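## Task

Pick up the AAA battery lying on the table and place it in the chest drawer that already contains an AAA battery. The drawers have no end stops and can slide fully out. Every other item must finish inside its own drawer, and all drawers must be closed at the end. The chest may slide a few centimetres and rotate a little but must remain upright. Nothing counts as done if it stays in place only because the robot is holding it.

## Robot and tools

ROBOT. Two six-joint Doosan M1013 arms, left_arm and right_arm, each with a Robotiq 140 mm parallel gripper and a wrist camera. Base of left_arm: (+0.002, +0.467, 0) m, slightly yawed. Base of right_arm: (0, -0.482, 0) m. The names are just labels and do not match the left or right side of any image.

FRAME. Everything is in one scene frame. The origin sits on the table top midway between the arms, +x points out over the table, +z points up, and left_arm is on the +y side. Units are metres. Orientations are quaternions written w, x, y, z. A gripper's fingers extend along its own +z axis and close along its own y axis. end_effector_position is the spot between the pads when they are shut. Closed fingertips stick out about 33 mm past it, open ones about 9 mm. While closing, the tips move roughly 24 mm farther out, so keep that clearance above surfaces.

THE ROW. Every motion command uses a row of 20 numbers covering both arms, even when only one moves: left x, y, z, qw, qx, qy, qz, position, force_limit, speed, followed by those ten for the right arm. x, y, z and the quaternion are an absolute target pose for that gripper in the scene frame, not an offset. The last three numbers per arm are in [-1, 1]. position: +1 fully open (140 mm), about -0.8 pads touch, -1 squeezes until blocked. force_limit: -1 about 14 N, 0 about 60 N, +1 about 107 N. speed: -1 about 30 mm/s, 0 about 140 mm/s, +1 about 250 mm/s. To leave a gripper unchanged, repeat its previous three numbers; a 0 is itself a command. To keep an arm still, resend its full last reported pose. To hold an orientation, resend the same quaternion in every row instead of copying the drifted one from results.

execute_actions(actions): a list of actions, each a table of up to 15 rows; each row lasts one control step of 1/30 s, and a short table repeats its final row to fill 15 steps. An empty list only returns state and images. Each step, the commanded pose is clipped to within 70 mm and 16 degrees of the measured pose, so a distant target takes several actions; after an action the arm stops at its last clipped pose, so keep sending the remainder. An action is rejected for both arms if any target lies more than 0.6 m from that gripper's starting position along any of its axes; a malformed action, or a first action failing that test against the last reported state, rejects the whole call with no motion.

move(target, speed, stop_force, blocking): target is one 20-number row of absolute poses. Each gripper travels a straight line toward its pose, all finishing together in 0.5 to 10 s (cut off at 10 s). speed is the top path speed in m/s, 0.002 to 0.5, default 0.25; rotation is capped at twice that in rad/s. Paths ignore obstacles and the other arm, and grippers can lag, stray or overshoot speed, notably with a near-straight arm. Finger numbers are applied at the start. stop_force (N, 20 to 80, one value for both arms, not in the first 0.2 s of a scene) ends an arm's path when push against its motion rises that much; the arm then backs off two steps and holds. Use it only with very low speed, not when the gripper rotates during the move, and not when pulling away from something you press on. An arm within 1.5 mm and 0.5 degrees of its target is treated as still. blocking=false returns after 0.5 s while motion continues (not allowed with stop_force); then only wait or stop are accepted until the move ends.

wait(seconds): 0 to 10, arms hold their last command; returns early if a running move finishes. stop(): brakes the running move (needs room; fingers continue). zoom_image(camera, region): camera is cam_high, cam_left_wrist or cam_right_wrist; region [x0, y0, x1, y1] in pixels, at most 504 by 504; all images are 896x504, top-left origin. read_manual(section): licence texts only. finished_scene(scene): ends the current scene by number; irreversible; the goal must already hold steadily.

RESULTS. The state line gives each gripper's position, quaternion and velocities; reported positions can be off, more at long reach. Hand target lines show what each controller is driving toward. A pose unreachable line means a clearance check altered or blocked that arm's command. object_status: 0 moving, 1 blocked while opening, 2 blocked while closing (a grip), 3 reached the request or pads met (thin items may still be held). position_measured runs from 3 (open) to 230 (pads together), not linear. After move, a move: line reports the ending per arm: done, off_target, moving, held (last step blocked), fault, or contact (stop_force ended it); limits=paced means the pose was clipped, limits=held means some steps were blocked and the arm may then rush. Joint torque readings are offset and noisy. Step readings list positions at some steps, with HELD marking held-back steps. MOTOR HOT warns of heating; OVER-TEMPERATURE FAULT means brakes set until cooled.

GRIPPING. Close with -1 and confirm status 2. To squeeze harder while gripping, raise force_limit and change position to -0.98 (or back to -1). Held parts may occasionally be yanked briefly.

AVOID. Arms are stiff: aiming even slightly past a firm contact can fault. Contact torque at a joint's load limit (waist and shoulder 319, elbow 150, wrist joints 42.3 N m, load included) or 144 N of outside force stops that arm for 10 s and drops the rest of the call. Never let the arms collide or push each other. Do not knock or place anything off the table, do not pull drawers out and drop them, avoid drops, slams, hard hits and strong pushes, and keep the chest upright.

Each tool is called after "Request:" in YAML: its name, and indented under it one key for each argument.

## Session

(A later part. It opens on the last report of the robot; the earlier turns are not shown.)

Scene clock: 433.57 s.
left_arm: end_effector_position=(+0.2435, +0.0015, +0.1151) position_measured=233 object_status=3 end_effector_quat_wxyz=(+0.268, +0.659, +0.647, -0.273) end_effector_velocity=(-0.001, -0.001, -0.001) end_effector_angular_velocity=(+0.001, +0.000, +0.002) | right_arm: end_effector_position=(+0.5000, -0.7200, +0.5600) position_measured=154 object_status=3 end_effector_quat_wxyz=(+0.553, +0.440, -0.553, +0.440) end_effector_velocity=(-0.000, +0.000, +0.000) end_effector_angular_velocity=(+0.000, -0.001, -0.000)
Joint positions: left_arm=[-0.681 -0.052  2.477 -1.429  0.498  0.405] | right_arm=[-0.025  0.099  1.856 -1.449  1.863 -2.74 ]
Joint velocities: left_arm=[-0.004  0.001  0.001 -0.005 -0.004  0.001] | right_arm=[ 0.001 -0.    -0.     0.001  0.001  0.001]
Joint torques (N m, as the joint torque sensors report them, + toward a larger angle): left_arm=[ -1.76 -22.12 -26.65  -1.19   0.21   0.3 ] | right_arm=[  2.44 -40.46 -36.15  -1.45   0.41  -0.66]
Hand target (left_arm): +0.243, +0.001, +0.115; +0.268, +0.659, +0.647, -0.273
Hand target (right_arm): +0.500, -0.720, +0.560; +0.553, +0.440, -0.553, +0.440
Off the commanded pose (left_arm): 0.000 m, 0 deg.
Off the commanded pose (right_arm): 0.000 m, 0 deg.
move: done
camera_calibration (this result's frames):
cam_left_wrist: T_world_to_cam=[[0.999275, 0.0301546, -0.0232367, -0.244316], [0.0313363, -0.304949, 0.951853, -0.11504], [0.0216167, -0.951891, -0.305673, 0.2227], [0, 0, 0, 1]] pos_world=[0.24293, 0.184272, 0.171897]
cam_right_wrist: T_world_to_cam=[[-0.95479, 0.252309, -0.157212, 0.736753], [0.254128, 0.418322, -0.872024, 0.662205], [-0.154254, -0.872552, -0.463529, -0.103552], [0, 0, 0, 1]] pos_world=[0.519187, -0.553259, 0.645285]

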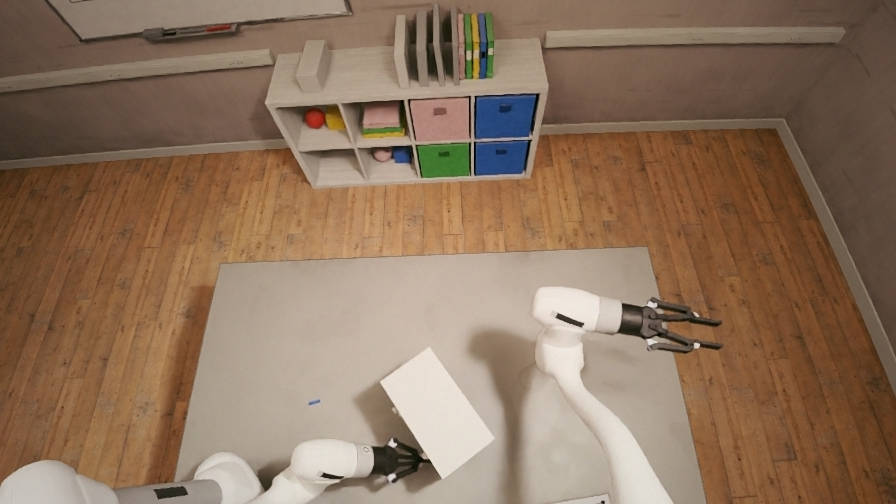

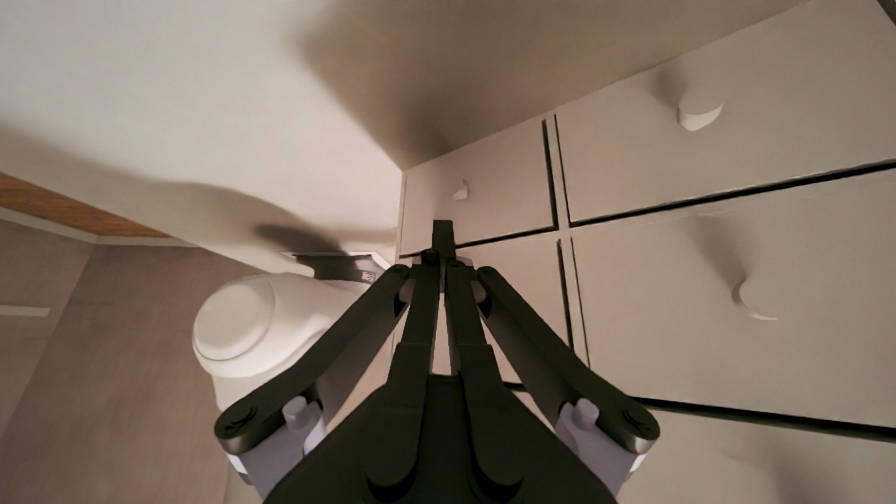

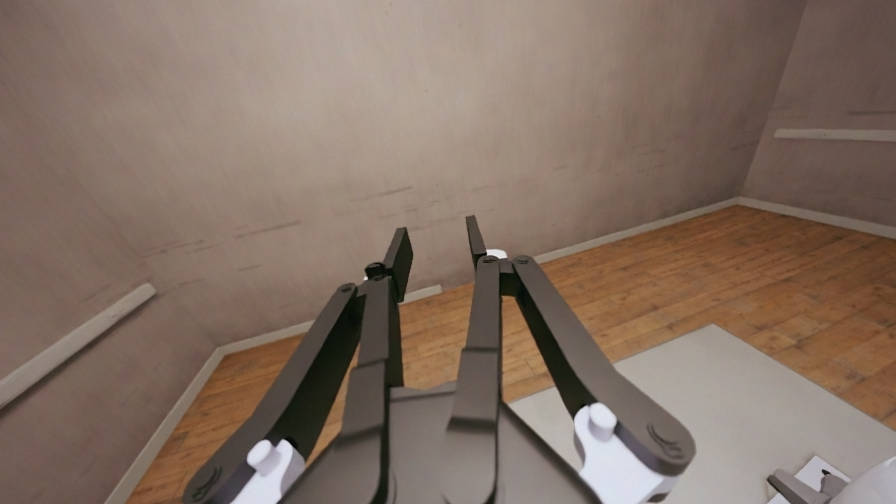

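Request:
move:
  target: [0.2789,0.0711,0.13,0.1717,0.5943,0.7745,-0.1318,-1,0,0, 0.50,-0.72,0.56,0.5534,0.4402,-0.5534,0.4402,-0.2,0,0]
  speed: 0.1

Scene clock: 525.57 s.
left_arm: end_effector_position=(+0.2793, +0.0712, +0.1300) position_measured=233 object_status=3 end_effector_quat_wxyz=(+0.172, +0.594, +0.775, -0.132) end_effector_velocity=(-0.000, +0.001, -0.000) end_effector_angular_velocity=(+0.005, -0.000, +0.004) | right_arm: end_effector_position=(+0.5000, -0.7200, +0.5600) position_measured=154 object_status=3 end_effector_quat_wxyz=(+0.553, +0.440, -0.553, +0.440) end_effector_velocity=(-0.000, -0.000, -0.000) end_effector_angular_velocity=(-0.000, +0.001, -0.001)
Joint positions: left_arm=[-0.746 -0.155  2.366 -0.312  0.545 -0.948] | right_arm=[-0.025  0.099  1.856 -1.449  1.863 -2.74 ]
Joint velocities: left_arm=[-0.004 -0.001 -0.001  0.014  0.003 -0.018] | right_arm=[-0.     0.001  0.     0.     0.001  0.   ]
Joint torques (N m, as the joint torque sensors report them, + toward a larger angle): left_arm=[  1.6  -19.51 -31.     3.03  -1.49   0.34] | right_arm=[  5.94 -37.58 -33.47  -1.97   0.38  -0.1 ]
Hand target (left_arm): +0.279, +0.071, +0.130; +0.172, +0.594, +0.775, -0.132
Hand target (right_arm): +0.500, -0.720, +0.560; +0.553, +0.440, -0.553, +0.440
Off the commanded pose (left_arm): 0.000 m, 0 deg.
Off the commanded pose (right_arm): 0.000 m, 0 deg.
move: done
camera_calibration (this result's frames):
cam_left_wrist: T_world_to_cam=[[0.950765, 0.309867, -0.00527477, -0.290557], [0.193857, -0.581361, 0.790215, -0.113763], [0.241795, -0.752331, -0.612808, 0.25701], [0, 0, 0, 1]] pos_world=[0.236162, 0.217253, 0.245862]
cam_right_wrist: T_world_to_cam=[[-0.95479, 0.252309, -0.157212, 0.736753], [0.254128, 0.418322, -0.872024, 0.662205], [-0.154254, -0.872552, -0.463529, -0.103553], [0, 0, 0, 1]] pos_world=[0.519187, -0.553259, 0.645285]

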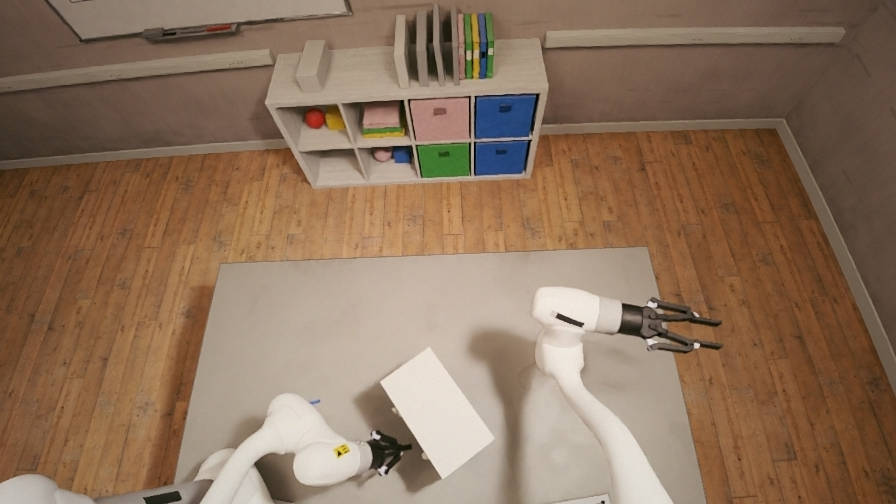

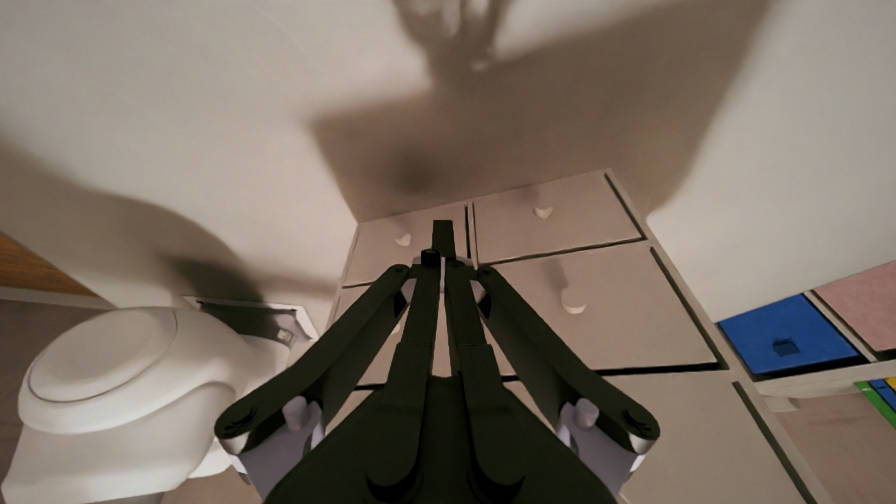

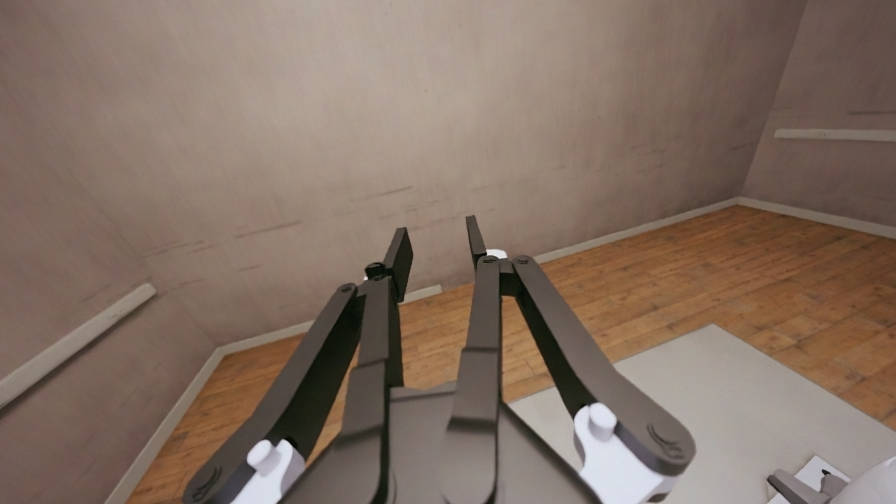

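Request:
move:
  target: [0.2884,-0.0407,0.13,0.1898,0.4696,0.8560,-0.1041,-1,0,0, 0.50,-0.72,0.56,0.5534,0.4402,-0.5534,0.4402,-0.2,0,0]
  speed: 0.05

Request:
zoom_image:
  camera: "cam_high"
  region: [360, 330, 560, 504]

Scene clock: 539.80 s.
left_arm: end_effector_position=(+0.2884, -0.0407, +0.1301) position_measured=233 object_status=3 end_effector_quat_wxyz=(+0.190, +0.470, +0.856, -0.104) end_effector_velocity=(-0.000, -0.002, +0.001) end_effector_angular_velocity=(-0.002, -0.002, +0.003) | right_arm: end_effector_position=(+0.5000, -0.7200, +0.5600) position_measured=154 object_status=3 end_effector_quat_wxyz=(+0.553, +0.440, -0.553, +0.440) end_effector_velocity=(+0.000, -0.000, +0.000) end_effector_angular_velocity=(-0.000, -0.002, +0.000)
Joint positions: left_arm=[-0.977 -0.003  2.23   0.135  0.486 -1.826] | right_arm=[-0.025  0.099  1.856 -1.449  1.863 -2.74 ]
Joint velocities: left_arm=[-0.004  0.001 -0.002  0.009 -0.    -0.014] | right_arm=[-0.    -0.    -0.    -0.    -0.001  0.001]
Joint torques (N m, as the joint torque sensors report them, + toward a larger angle): left_arm=[  1.93 -36.29 -36.01   3.68  -3.58   0.12] | right_arm=[  2.63 -37.25 -35.33  -1.9    0.13  -0.41]
Hand target (left_arm): +0.288, -0.041, +0.130; +0.190, +0.470, +0.856, -0.104
Hand target (right_arm): +0.500, -0.720, +0.560; +0.553, +0.440, -0.553, +0.440
Off the commanded pose (left_arm): 0.000 m, 0 deg.
Off the commanded pose (right_arm): 0.000 m, 0 deg.
move: done
camera_calibration (this result's frames):
cam_left_wrist: T_world_to_cam=[[0.813814, 0.581099, -0.00551324, -0.214009], [0.359556, -0.49605, 0.79035, -0.22502], [0.456537, -0.64518, -0.61263, 0.113172], [0, 0, 0, 1]] pos_world=[0.203403, 0.0857554, 0.245997]
cam_right_wrist: T_world_to_cam=[[-0.95479, 0.252309, -0.157212, 0.736753], [0.254128, 0.418322, -0.872024, 0.662205], [-0.154254, -0.872552, -0.463529, -0.103553], [0, 0, 0, 1]] pos_world=[0.519187, -0.553259, 0.645285]

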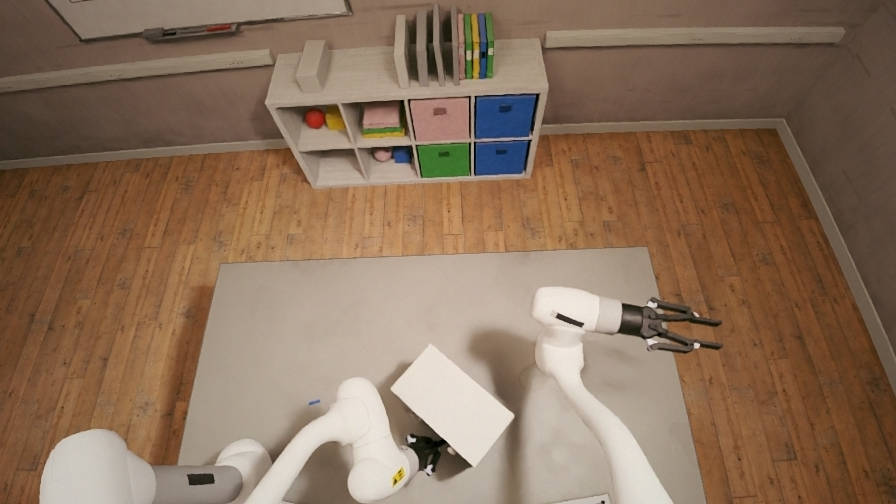

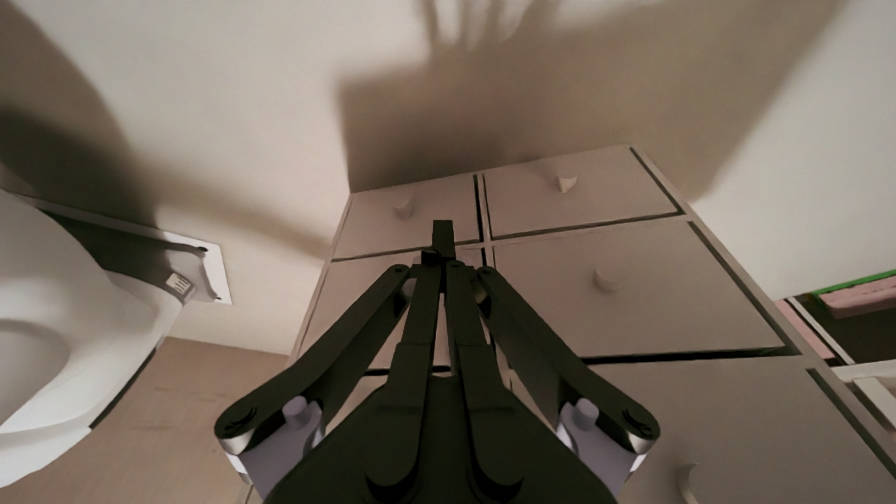

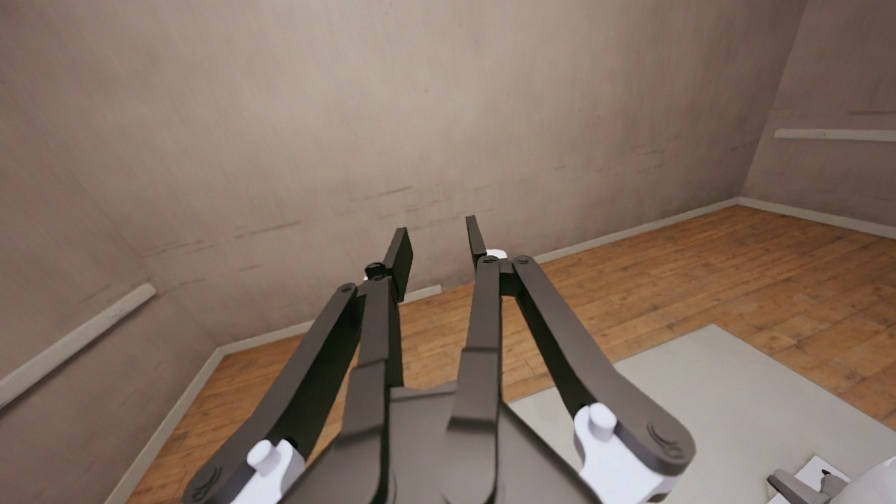

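Region (360, 330, 560, 504) of cam_high's 896x504 image, scaled by 2.520, with more detail than that image has; it fills the top 438 rows of this view, and the rest is white.

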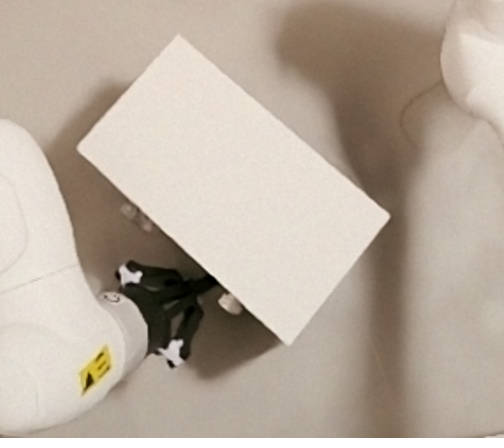

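Request:
move:
  target: [0.3123,-0.1032,0.13,0.1994,0.3799,0.8994,-0.0842,-1,0,0, 0.50,-0.72,0.56,0.5534,0.4402,-0.5534,0.4402,-0.2,0,0]
  speed: 0.05

Request:
zoom_image:
  camera: "cam_high"
  region: [360, 330, 560, 504]

Scene clock: 590.60 s.
left_arm: end_effector_position=(+0.3123, -0.1032, +0.1301) position_measured=233 object_status=3 end_effector_quat_wxyz=(+0.199, +0.380, +0.899, -0.084) end_effector_velocity=(+0.001, -0.001, -0.000) end_effector_angular_velocity=(+0.000, -0.001, +0.002) | right_arm: end_effector_position=(+0.5000, -0.7200, +0.5600) position_measured=154 object_status=3 end_effector_quat_wxyz=(+0.553, +0.440, -0.553, +0.440) end_effector_velocity=(+0.000, -0.000, +0.000) end_effector_angular_velocity=(-0.000, -0.000, +0.001)
Joint positions: left_arm=[-1.037  0.11   2.108  0.335  0.544 -2.239] | right_arm=[-0.025  0.099  1.856 -1.449  1.863 -2.74 ]
Joint velocities: left_arm=[-0.001  0.002 -0.002  0.004  0.001 -0.006] | right_arm=[-0.    -0.     0.    -0.001 -0.001 -0.   ]
Joint torques (N m, as the joint torque sensors report them, + toward a larger angle): left_arm=[ -1.12 -42.96 -33.97   3.9   -3.26   0.08] | right_arm=[  3.76 -40.09 -35.75  -1.35   0.46  -0.38]
Hand target (left_arm): +0.312, -0.103, +0.130; +0.199, +0.380, +0.899, -0.084
Hand target (right_arm): +0.500, -0.720, +0.560; +0.553, +0.440, -0.553, +0.440
Off the commanded pose (left_arm): 0.000 m, 0 deg.
Off the commanded pose (right_arm): 0.000 m, 0 deg.
move: done
camera_calibration (this result's frames):
cam_left_wrist: T_world_to_cam=[[0.679052, 0.734069, -0.00550597, -0.139233], [0.452815, -0.41295, 0.790209, -0.285107], [0.577795, -0.539086, -0.612812, 0.0350254], [0, 0, 0, 1]] pos_world=[0.20341, 0.00335364, 0.245992]
cam_right_wrist: T_world_to_cam=[[-0.95479, 0.252309, -0.157212, 0.736753], [0.254128, 0.418322, -0.872024, 0.662204], [-0.154254, -0.872552, -0.463529, -0.103553], [0, 0, 0, 1]] pos_world=[0.519187, -0.553259, 0.645285]

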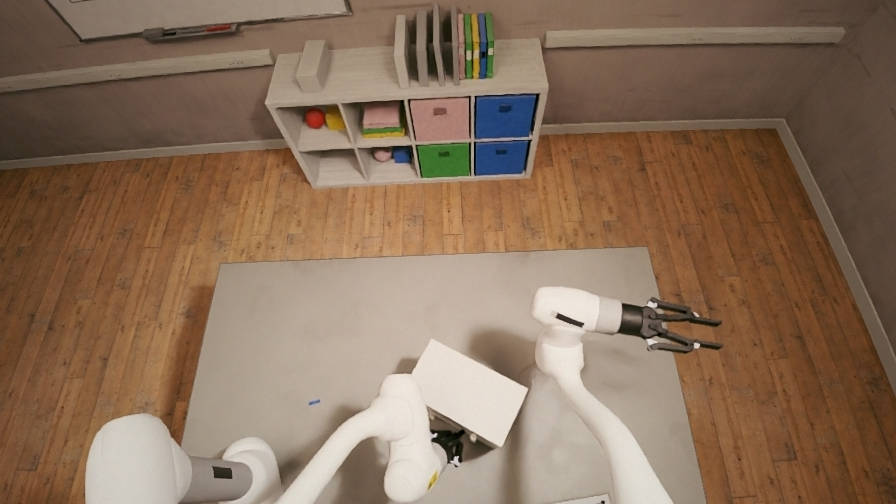

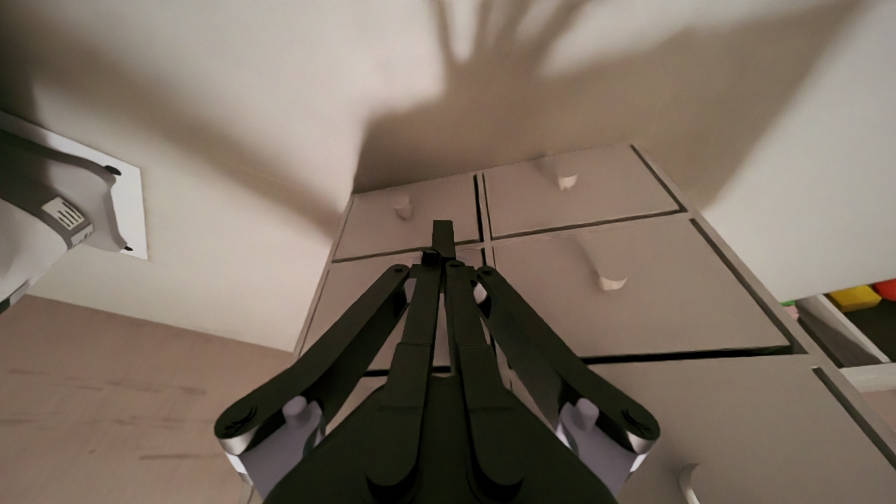

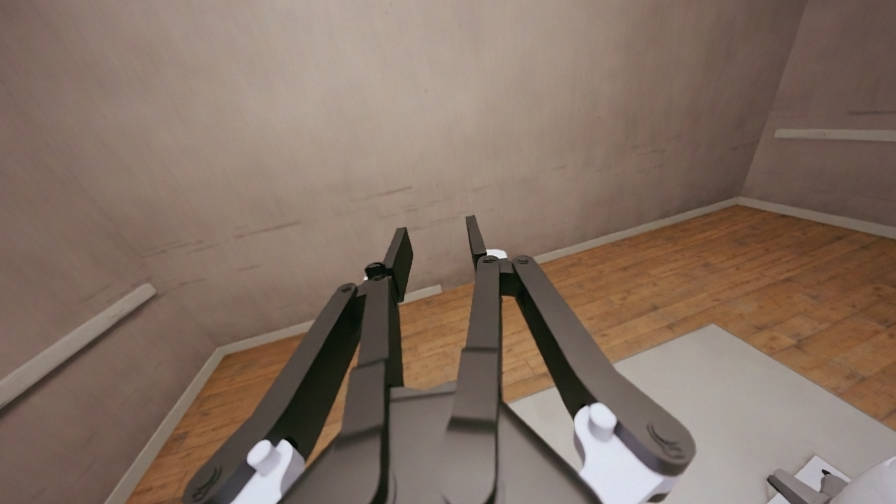

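Region (360, 330, 560, 504) of cam_high's 896x504 image, scaled by 2.520, with more detail than that image has; it fills the top 438 rows of this view, and the rest is white.

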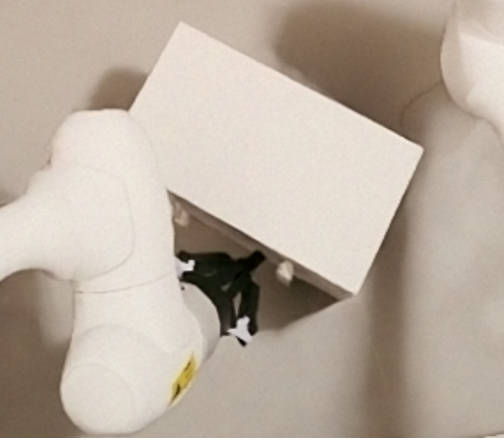

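Request:
move:
  target: [0.25,-0.066,0.16,0.1994,0.3799,0.8994,-0.0842,-1,0,0, 0.50,-0.72,0.68,0.5534,0.4402,-0.5534,0.4402,-0.2,0,0]
  speed: 0.2

Request:
move:
  target: [0.44,0.416,0.16,0,0.6225,0.7826,0,-0.2,0,0, 0.50,-0.72,0.68,0.5534,0.4402,-0.5534,0.4402,-0.2,0,0]
  speed: 0.3

Scene clock: 711.67 s.
left_arm: end_effector_position=(+0.2502, -0.0659, +0.1599) position_measured=233 object_status=3 end_effector_quat_wxyz=(+0.199, +0.380, +0.899, -0.084) end_effector_velocity=(-0.001, +0.001, +0.001) end_effector_angular_velocity=(-0.001, +0.000, +0.001) | right_arm: end_effector_position=(+0.4999, -0.7200, +0.6799) position_measured=154 object_status=3 end_effector_quat_wxyz=(+0.553, +0.440, -0.553, +0.440) end_effector_velocity=(-0.001, -0.001, +0.001) end_effector_angular_velocity=(-0.000, -0.001, -0.002)
Joint positions: left_arm=[-1.136 -0.013  2.174  0.362  0.626 -2.341] | right_arm=[-0.025  0.046  1.69  -1.517  1.882 -2.968]
Joint velocities: left_arm=[-0.001 -0.002  0.001  0.     0.001 -0.003] | right_arm=[-0.001 -0.    -0.002 -0.001  0.001 -0.002]
Joint torques (N m, as the joint torque sensors report them, + toward a larger angle): left_arm=[  0.31 -38.99 -34.22   4.01  -1.57   0.02] | right_arm=[  2.87 -34.56 -37.48  -1.37   0.18  -0.14]
Hand target (left_arm): +0.250, -0.066, +0.160; +0.199, +0.380, +0.899, -0.084
Hand target (right_arm): +0.500, -0.720, +0.680; +0.553, +0.440, -0.553, +0.440
Off the commanded pose (left_arm): 0.000 m, 0 deg.
Off the commanded pose (right_arm): 0.000 m, 0 deg.
move: done
camera_calibration (this result's frames):
cam_left_wrist: T_world_to_cam=[[0.678859, 0.734248, -0.00546705, -0.124183], [0.452926, -0.412876, 0.790185, -0.26522], [0.577934, -0.5389, -0.612844, 0.10925], [0, 0, 0, 1]] pos_world=[0.141289, 0.040553, 0.275847]
cam_right_wrist: T_world_to_cam=[[-0.954742, 0.252499, -0.157198, 0.755612], [0.254185, 0.418192, -0.87207, 0.766685], [-0.154457, -0.872559, -0.463447, -0.0479136], [0, 0, 0, 1]] pos_world=[0.519134, -0.55322, 0.765178]

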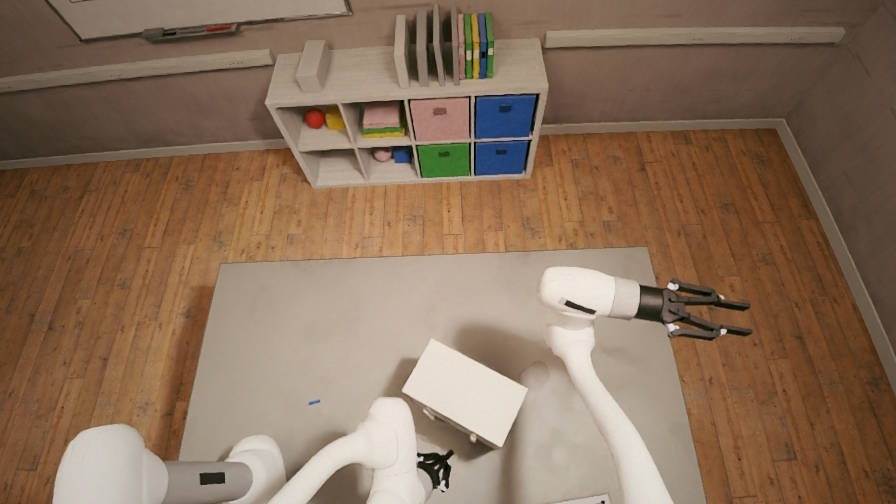

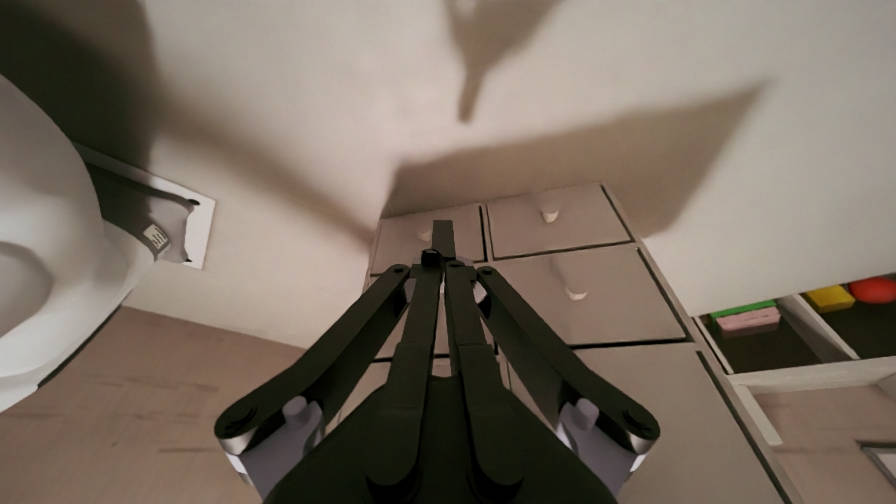

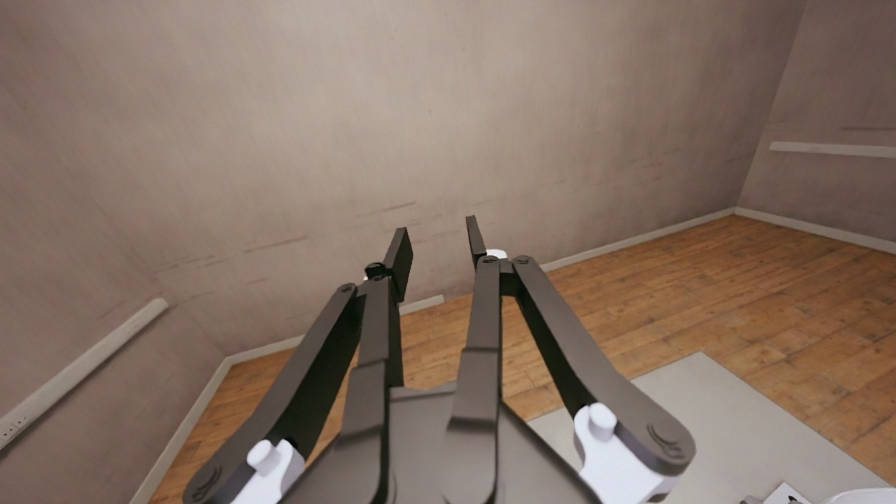

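Scene clock: 713.93 s.
left_arm: end_effector_position=(+0.4401, +0.4158, +0.1599) position_measured=154 object_status=3 end_effector_quat_wxyz=(-0.001, +0.622, +0.783, +0.000) end_effector_velocity=(-0.000, +0.001, -0.000) end_effector_angular_velocity=(-0.001, +0.001, -0.001) | right_arm: end_effector_position=(+0.5000, -0.7200, +0.6800) position_measured=154 object_status=3 end_effector_quat_wxyz=(+0.553, +0.440, -0.553, +0.440) end_effector_velocity=(+0.001, +0.000, -0.000) end_effector_angular_velocity=(+0.000, +0.000, +0.002)
Joint positions: left_arm=[-0.02  -0.072  2.165  0.001  1.05  -0.423] | right_arm=[-0.025  0.046  1.69  -1.517  1.882 -2.968]
Joint velocities: left_arm=[ 0.003  0.     0.    -0.001  0.     0.005] | right_arm=[ 0.001  0.    -0.     0.    -0.001 -0.   ]
Joint torques (N m, as the joint torque sensors report them, + toward a larger angle): left_arm=[ -0.13 -30.67 -34.98   3.94  -0.41   0.  ] | right_arm=[  0.78 -37.42 -39.45  -2.04   0.1   -0.43]
Hand target (left_arm): +0.440, +0.416, +0.160; -0.001, +0.622, +0.783, +0.000
Hand target (right_arm): +0.500, -0.720, +0.680; +0.553, +0.440, -0.553, +0.440
Off the commanded pose (left_arm): 0.000 m, 0 deg.
Off the commanded pose (right_arm): 0.000 m, 0 deg.
move: done
camera_calibration (this result's frames):
cam_left_wrist: T_world_to_cam=[[0.961637, 0.273802, 0.0168991, -0.54347], [0.236237, -0.857867, 0.45635, 0.181466], [0.139447, -0.434852, -0.88964, 0.453068], [0, 0, 0, 1]] pos_world=[0.416573, 0.501494, 0.32944]
cam_right_wrist: T_world_to_cam=[[-0.95479, 0.252312, -0.157212, 0.755618], [0.25413, 0.418328, -0.87202, 0.766848], [-0.154255, -0.872548, -0.463535, -0.0479224], [0, 0, 0, 1]] pos_world=[0.519185, -0.55326, 0.765285]

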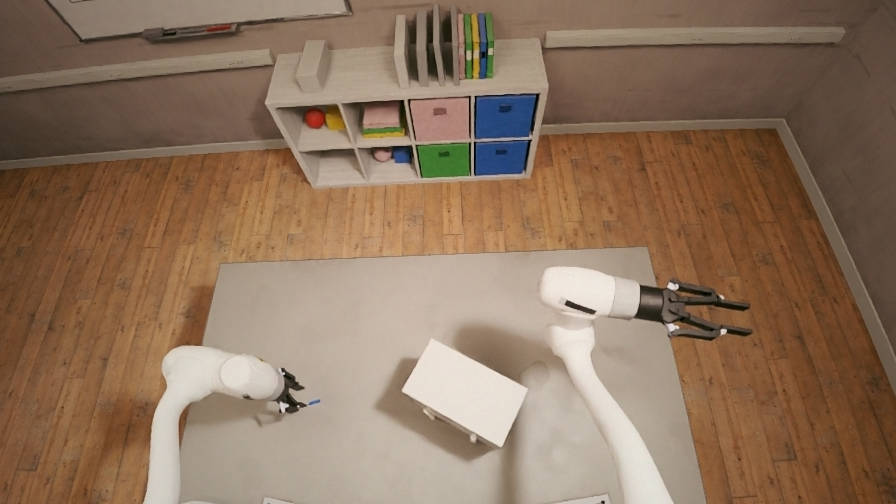

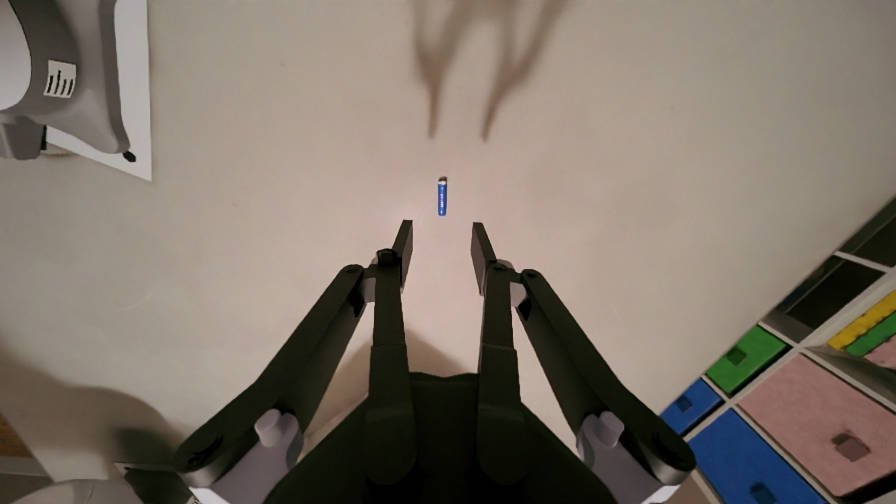

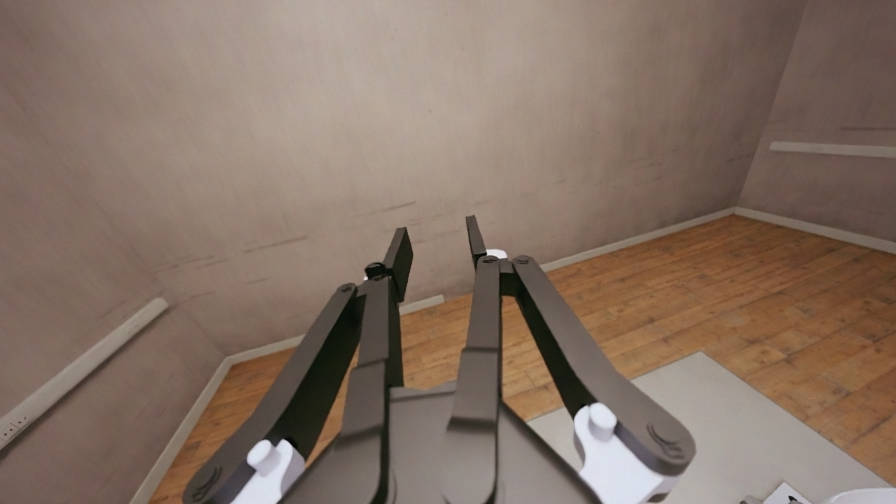

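Request:
move:
  target: [0.4395,0.416,0.046,0,0.6225,0.7826,0,-0.2,0,0, 0.2026,-0.090,0.50,0.1872,0.6819,-0.1872,0.6819,-0.2,0,0]
  speed: 0.3

Scene clock: 745.50 s.
left_arm: end_effector_position=(+0.4395, +0.4159, +0.0460) position_measured=154 object_status=3 end_effector_quat_wxyz=(+0.000, +0.623, +0.783, -0.000) end_effector_velocity=(+0.001, -0.000, +0.001) end_effector_angular_velocity=(-0.000, -0.002, -0.002) | right_arm: end_effector_position=(+0.2021, -0.0904, +0.4999) position_measured=154 object_status=3 end_effector_quat_wxyz=(+0.186, +0.682, -0.188, +0.682) end_effector_velocity=(-0.000, +0.001, -0.001) end_effector_angular_velocity=(+0.001, +0.001, +0.001)
Joint positions: left_arm=[-0.019  0.066  2.283 -0.     0.792 -0.421] | right_arm=[ 1.546  0.122  1.948 -1.238  2.109 -2.547]
Joint velocities: left_arm=[ 0.    -0.    -0.002  0.    -0.     0.002] | right_arm=[ 0.001  0.001 -0.001  0.001 -0.001  0.001]
Joint torques (N m, as the joint torque sensors report them, + toward a larger angle): left_arm=[  1.37 -36.77 -27.71   3.64  -0.53  -0.08] | right_arm=[  3.01 -39.99 -32.33  -0.24   1.09  -0.27]
Hand target (left_arm): +0.440, +0.416, +0.046; +0.000, +0.623, +0.783, -0.000
Hand target (right_arm): +0.202, -0.090, +0.500; +0.186, +0.682, -0.188, +0.682
Off the commanded pose (left_arm): 0.000 m, 0 deg.
Off the commanded pose (right_arm): 0.001 m, 0 deg.
move: done
camera_calibration (this result's frames):
cam_left_wrist: T_world_to_cam=[[0.961741, 0.273414, 0.0172989, -0.540867], [0.235504, -0.857349, 0.457702, 0.233704], [0.139973, -0.436116, -0.888938, 0.352146], [0, 0, 0, 1]] pos_world=[0.415844, 0.501823, 0.215426]
cam_right_wrist: T_world_to_cam=[[-0.530417, -0.832632, -0.159316, 0.101191], [-0.320966, 0.371185, -0.871322, 0.53378], [0.784627, -0.411029, -0.464129, 0.224267], [0, 0, 0, 1]] pos_world=[0.0490326, -0.0216967, 0.585304]

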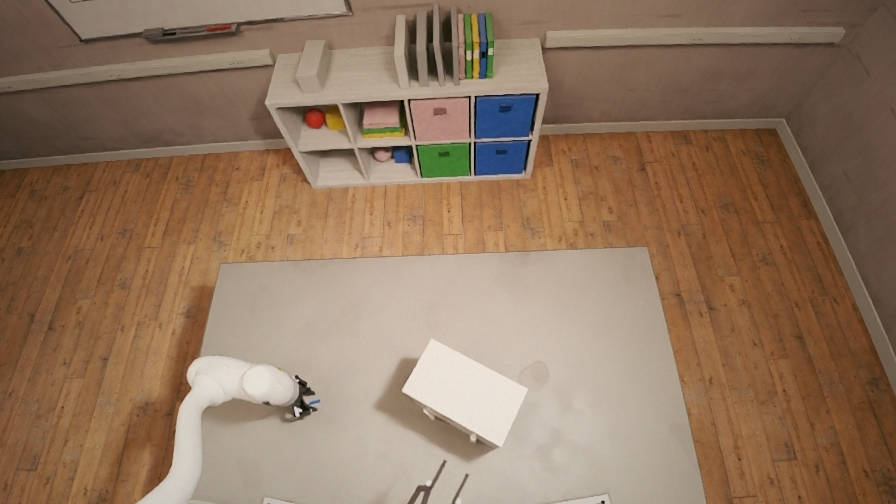

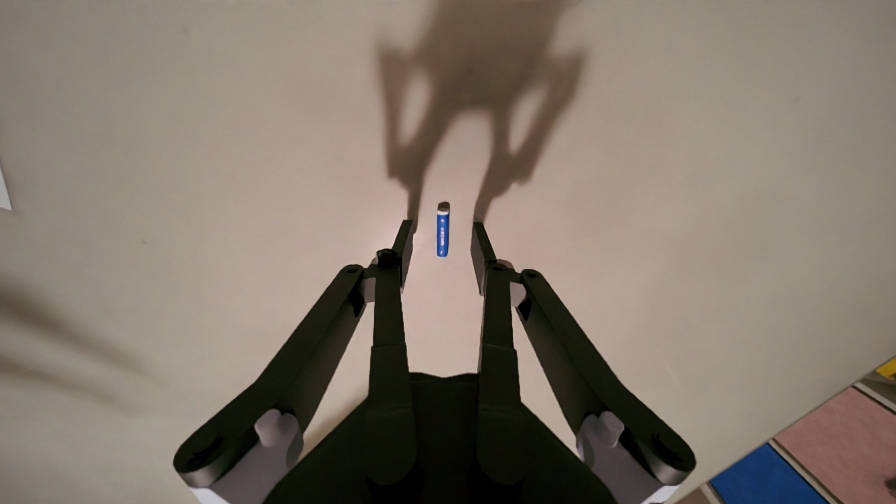

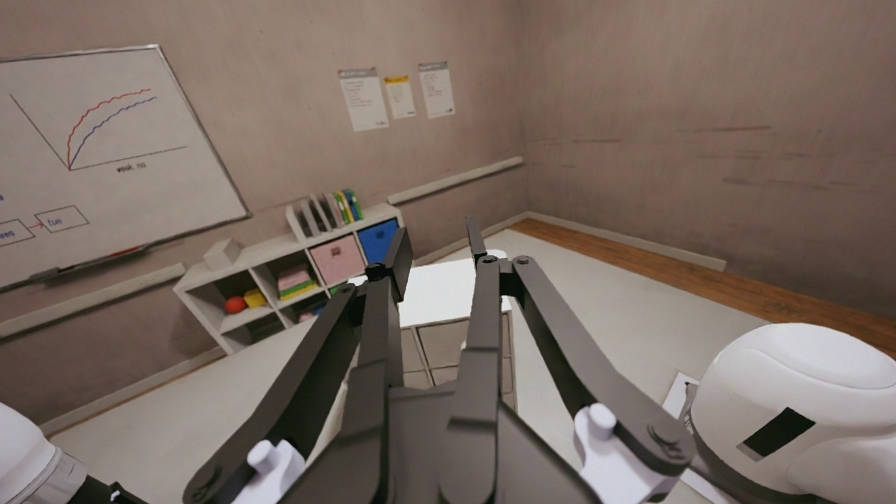

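Request:
move:
  target: [0.4395,0.416,0.0358,0,0.6225,0.7826,0,-0.2,0,0, 0.2026,-0.090,0.27,0.1872,0.6819,-0.1872,0.6819,-0.2,0,0]
  speed: 0.2

Request:
zoom_image:
  camera: "cam_right_wrist"
  region: [340, 150, 560, 330]

Request:
zoom_image:
  camera: "cam_left_wrist"
  region: [380, 180, 510, 300]

Scene clock: 763.80 s.
left_arm: end_effector_position=(+0.4395, +0.4160, +0.0358) position_measured=154 object_status=3 end_effector_quat_wxyz=(+0.000, +0.623, +0.783, -0.000) end_effector_velocity=(+0.001, -0.000, +0.001) end_effector_angular_velocity=(-0.000, -0.001, -0.000) | right_arm: end_effector_position=(+0.2027, -0.0899, +0.2701) position_measured=154 object_status=3 end_effector_quat_wxyz=(+0.187, +0.682, -0.187, +0.682) end_effector_velocity=(-0.000, +0.000, -0.002) end_effector_angular_velocity=(-0.001, +0.001, +0.001)
Joint positions: left_arm=[-0.019  0.082  2.292 -0.     0.768 -0.422] | right_arm=[ 1.545  0.398  2.12  -1.043  1.918 -2.099]
Joint velocities: left_arm=[-0.    -0.    -0.001  0.     0.     0.   ] | right_arm=[ 0.001  0.002  0.     0.001 -0.002  0.001]
Joint torques (N m, as the joint torque sensors report them, + toward a larger angle): left_arm=[  1.13 -39.18 -26.4    2.87  -0.33  -0.03] | right_arm=[  3.35 -54.12 -20.31   0.4    1.94   0.05]
Hand target (left_arm): +0.440, +0.416, +0.036; +0.000, +0.623, +0.783, -0.000
Hand target (right_arm): +0.203, -0.090, +0.270; +0.187, +0.682, -0.187, +0.682
Off the commanded pose (left_arm): 0.000 m, 0 deg.
Off the commanded pose (right_arm): 0.000 m, 0 deg.
move: done
camera_calibration (this result's frames):
cam_left_wrist: T_world_to_cam=[[0.961663, 0.273682, 0.0173869, -0.540781], [0.23573, -0.857376, 0.457534, 0.23837], [0.140126, -0.435895, -0.889022, 0.342926], [0, 0, 0, 1]] pos_world=[0.415805, 0.501854, 0.205209]
cam_right_wrist: T_world_to_cam=[[-0.530431, -0.833056, -0.157034, 0.0647057], [-0.321703, 0.369194, -0.871896, 0.333576], [0.784315, -0.411963, -0.463829, 0.117275], [0, 0, 0, 1]] pos_world=[0.0496541, -0.020938, 0.3554]

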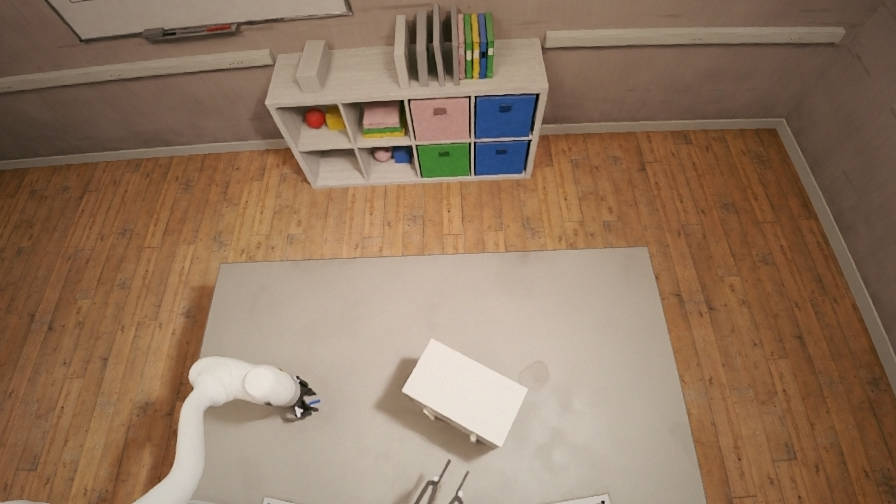

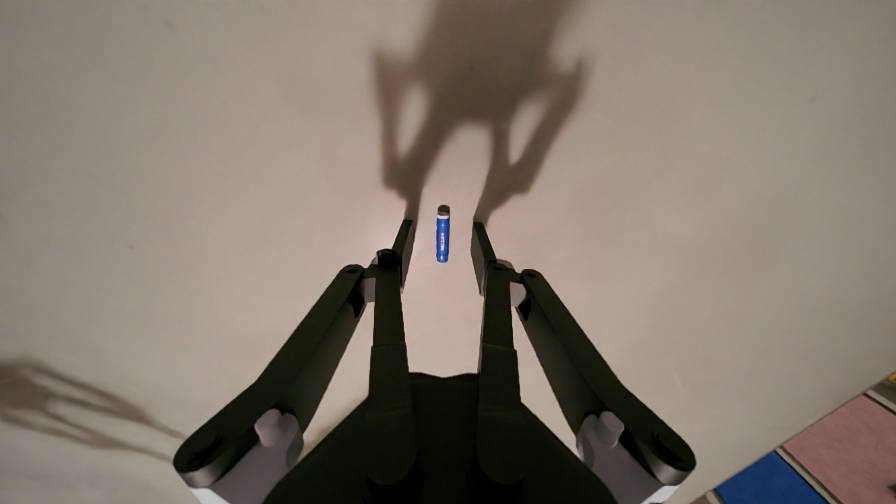

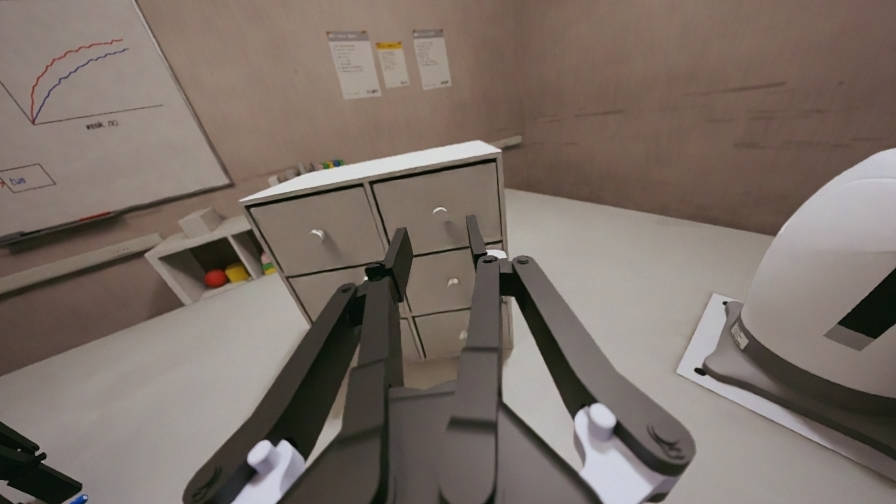

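Region (340, 150, 560, 330) of cam_right_wrist's 896x504 image, scaled by 2.291, with more detail than that image has; it fills the top 412 rows of this view, and the rest is white.

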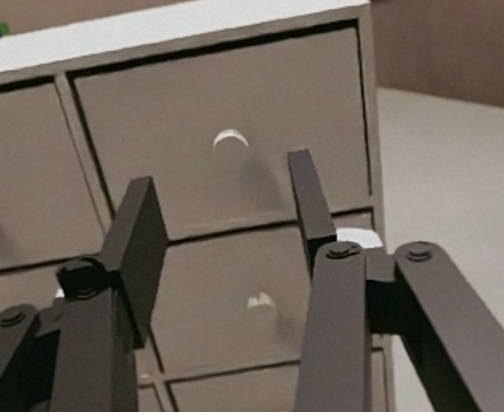

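Region (380, 180, 510, 300) of cam_left_wrist's 896x504 image, scaled by 3.877, with more detail than that image has; it fills the top 465 rows of this view, and the rest is white.

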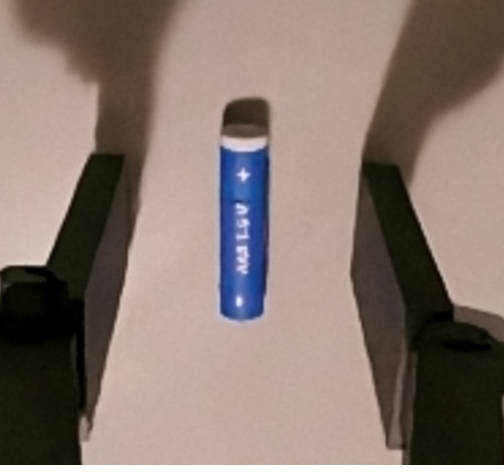

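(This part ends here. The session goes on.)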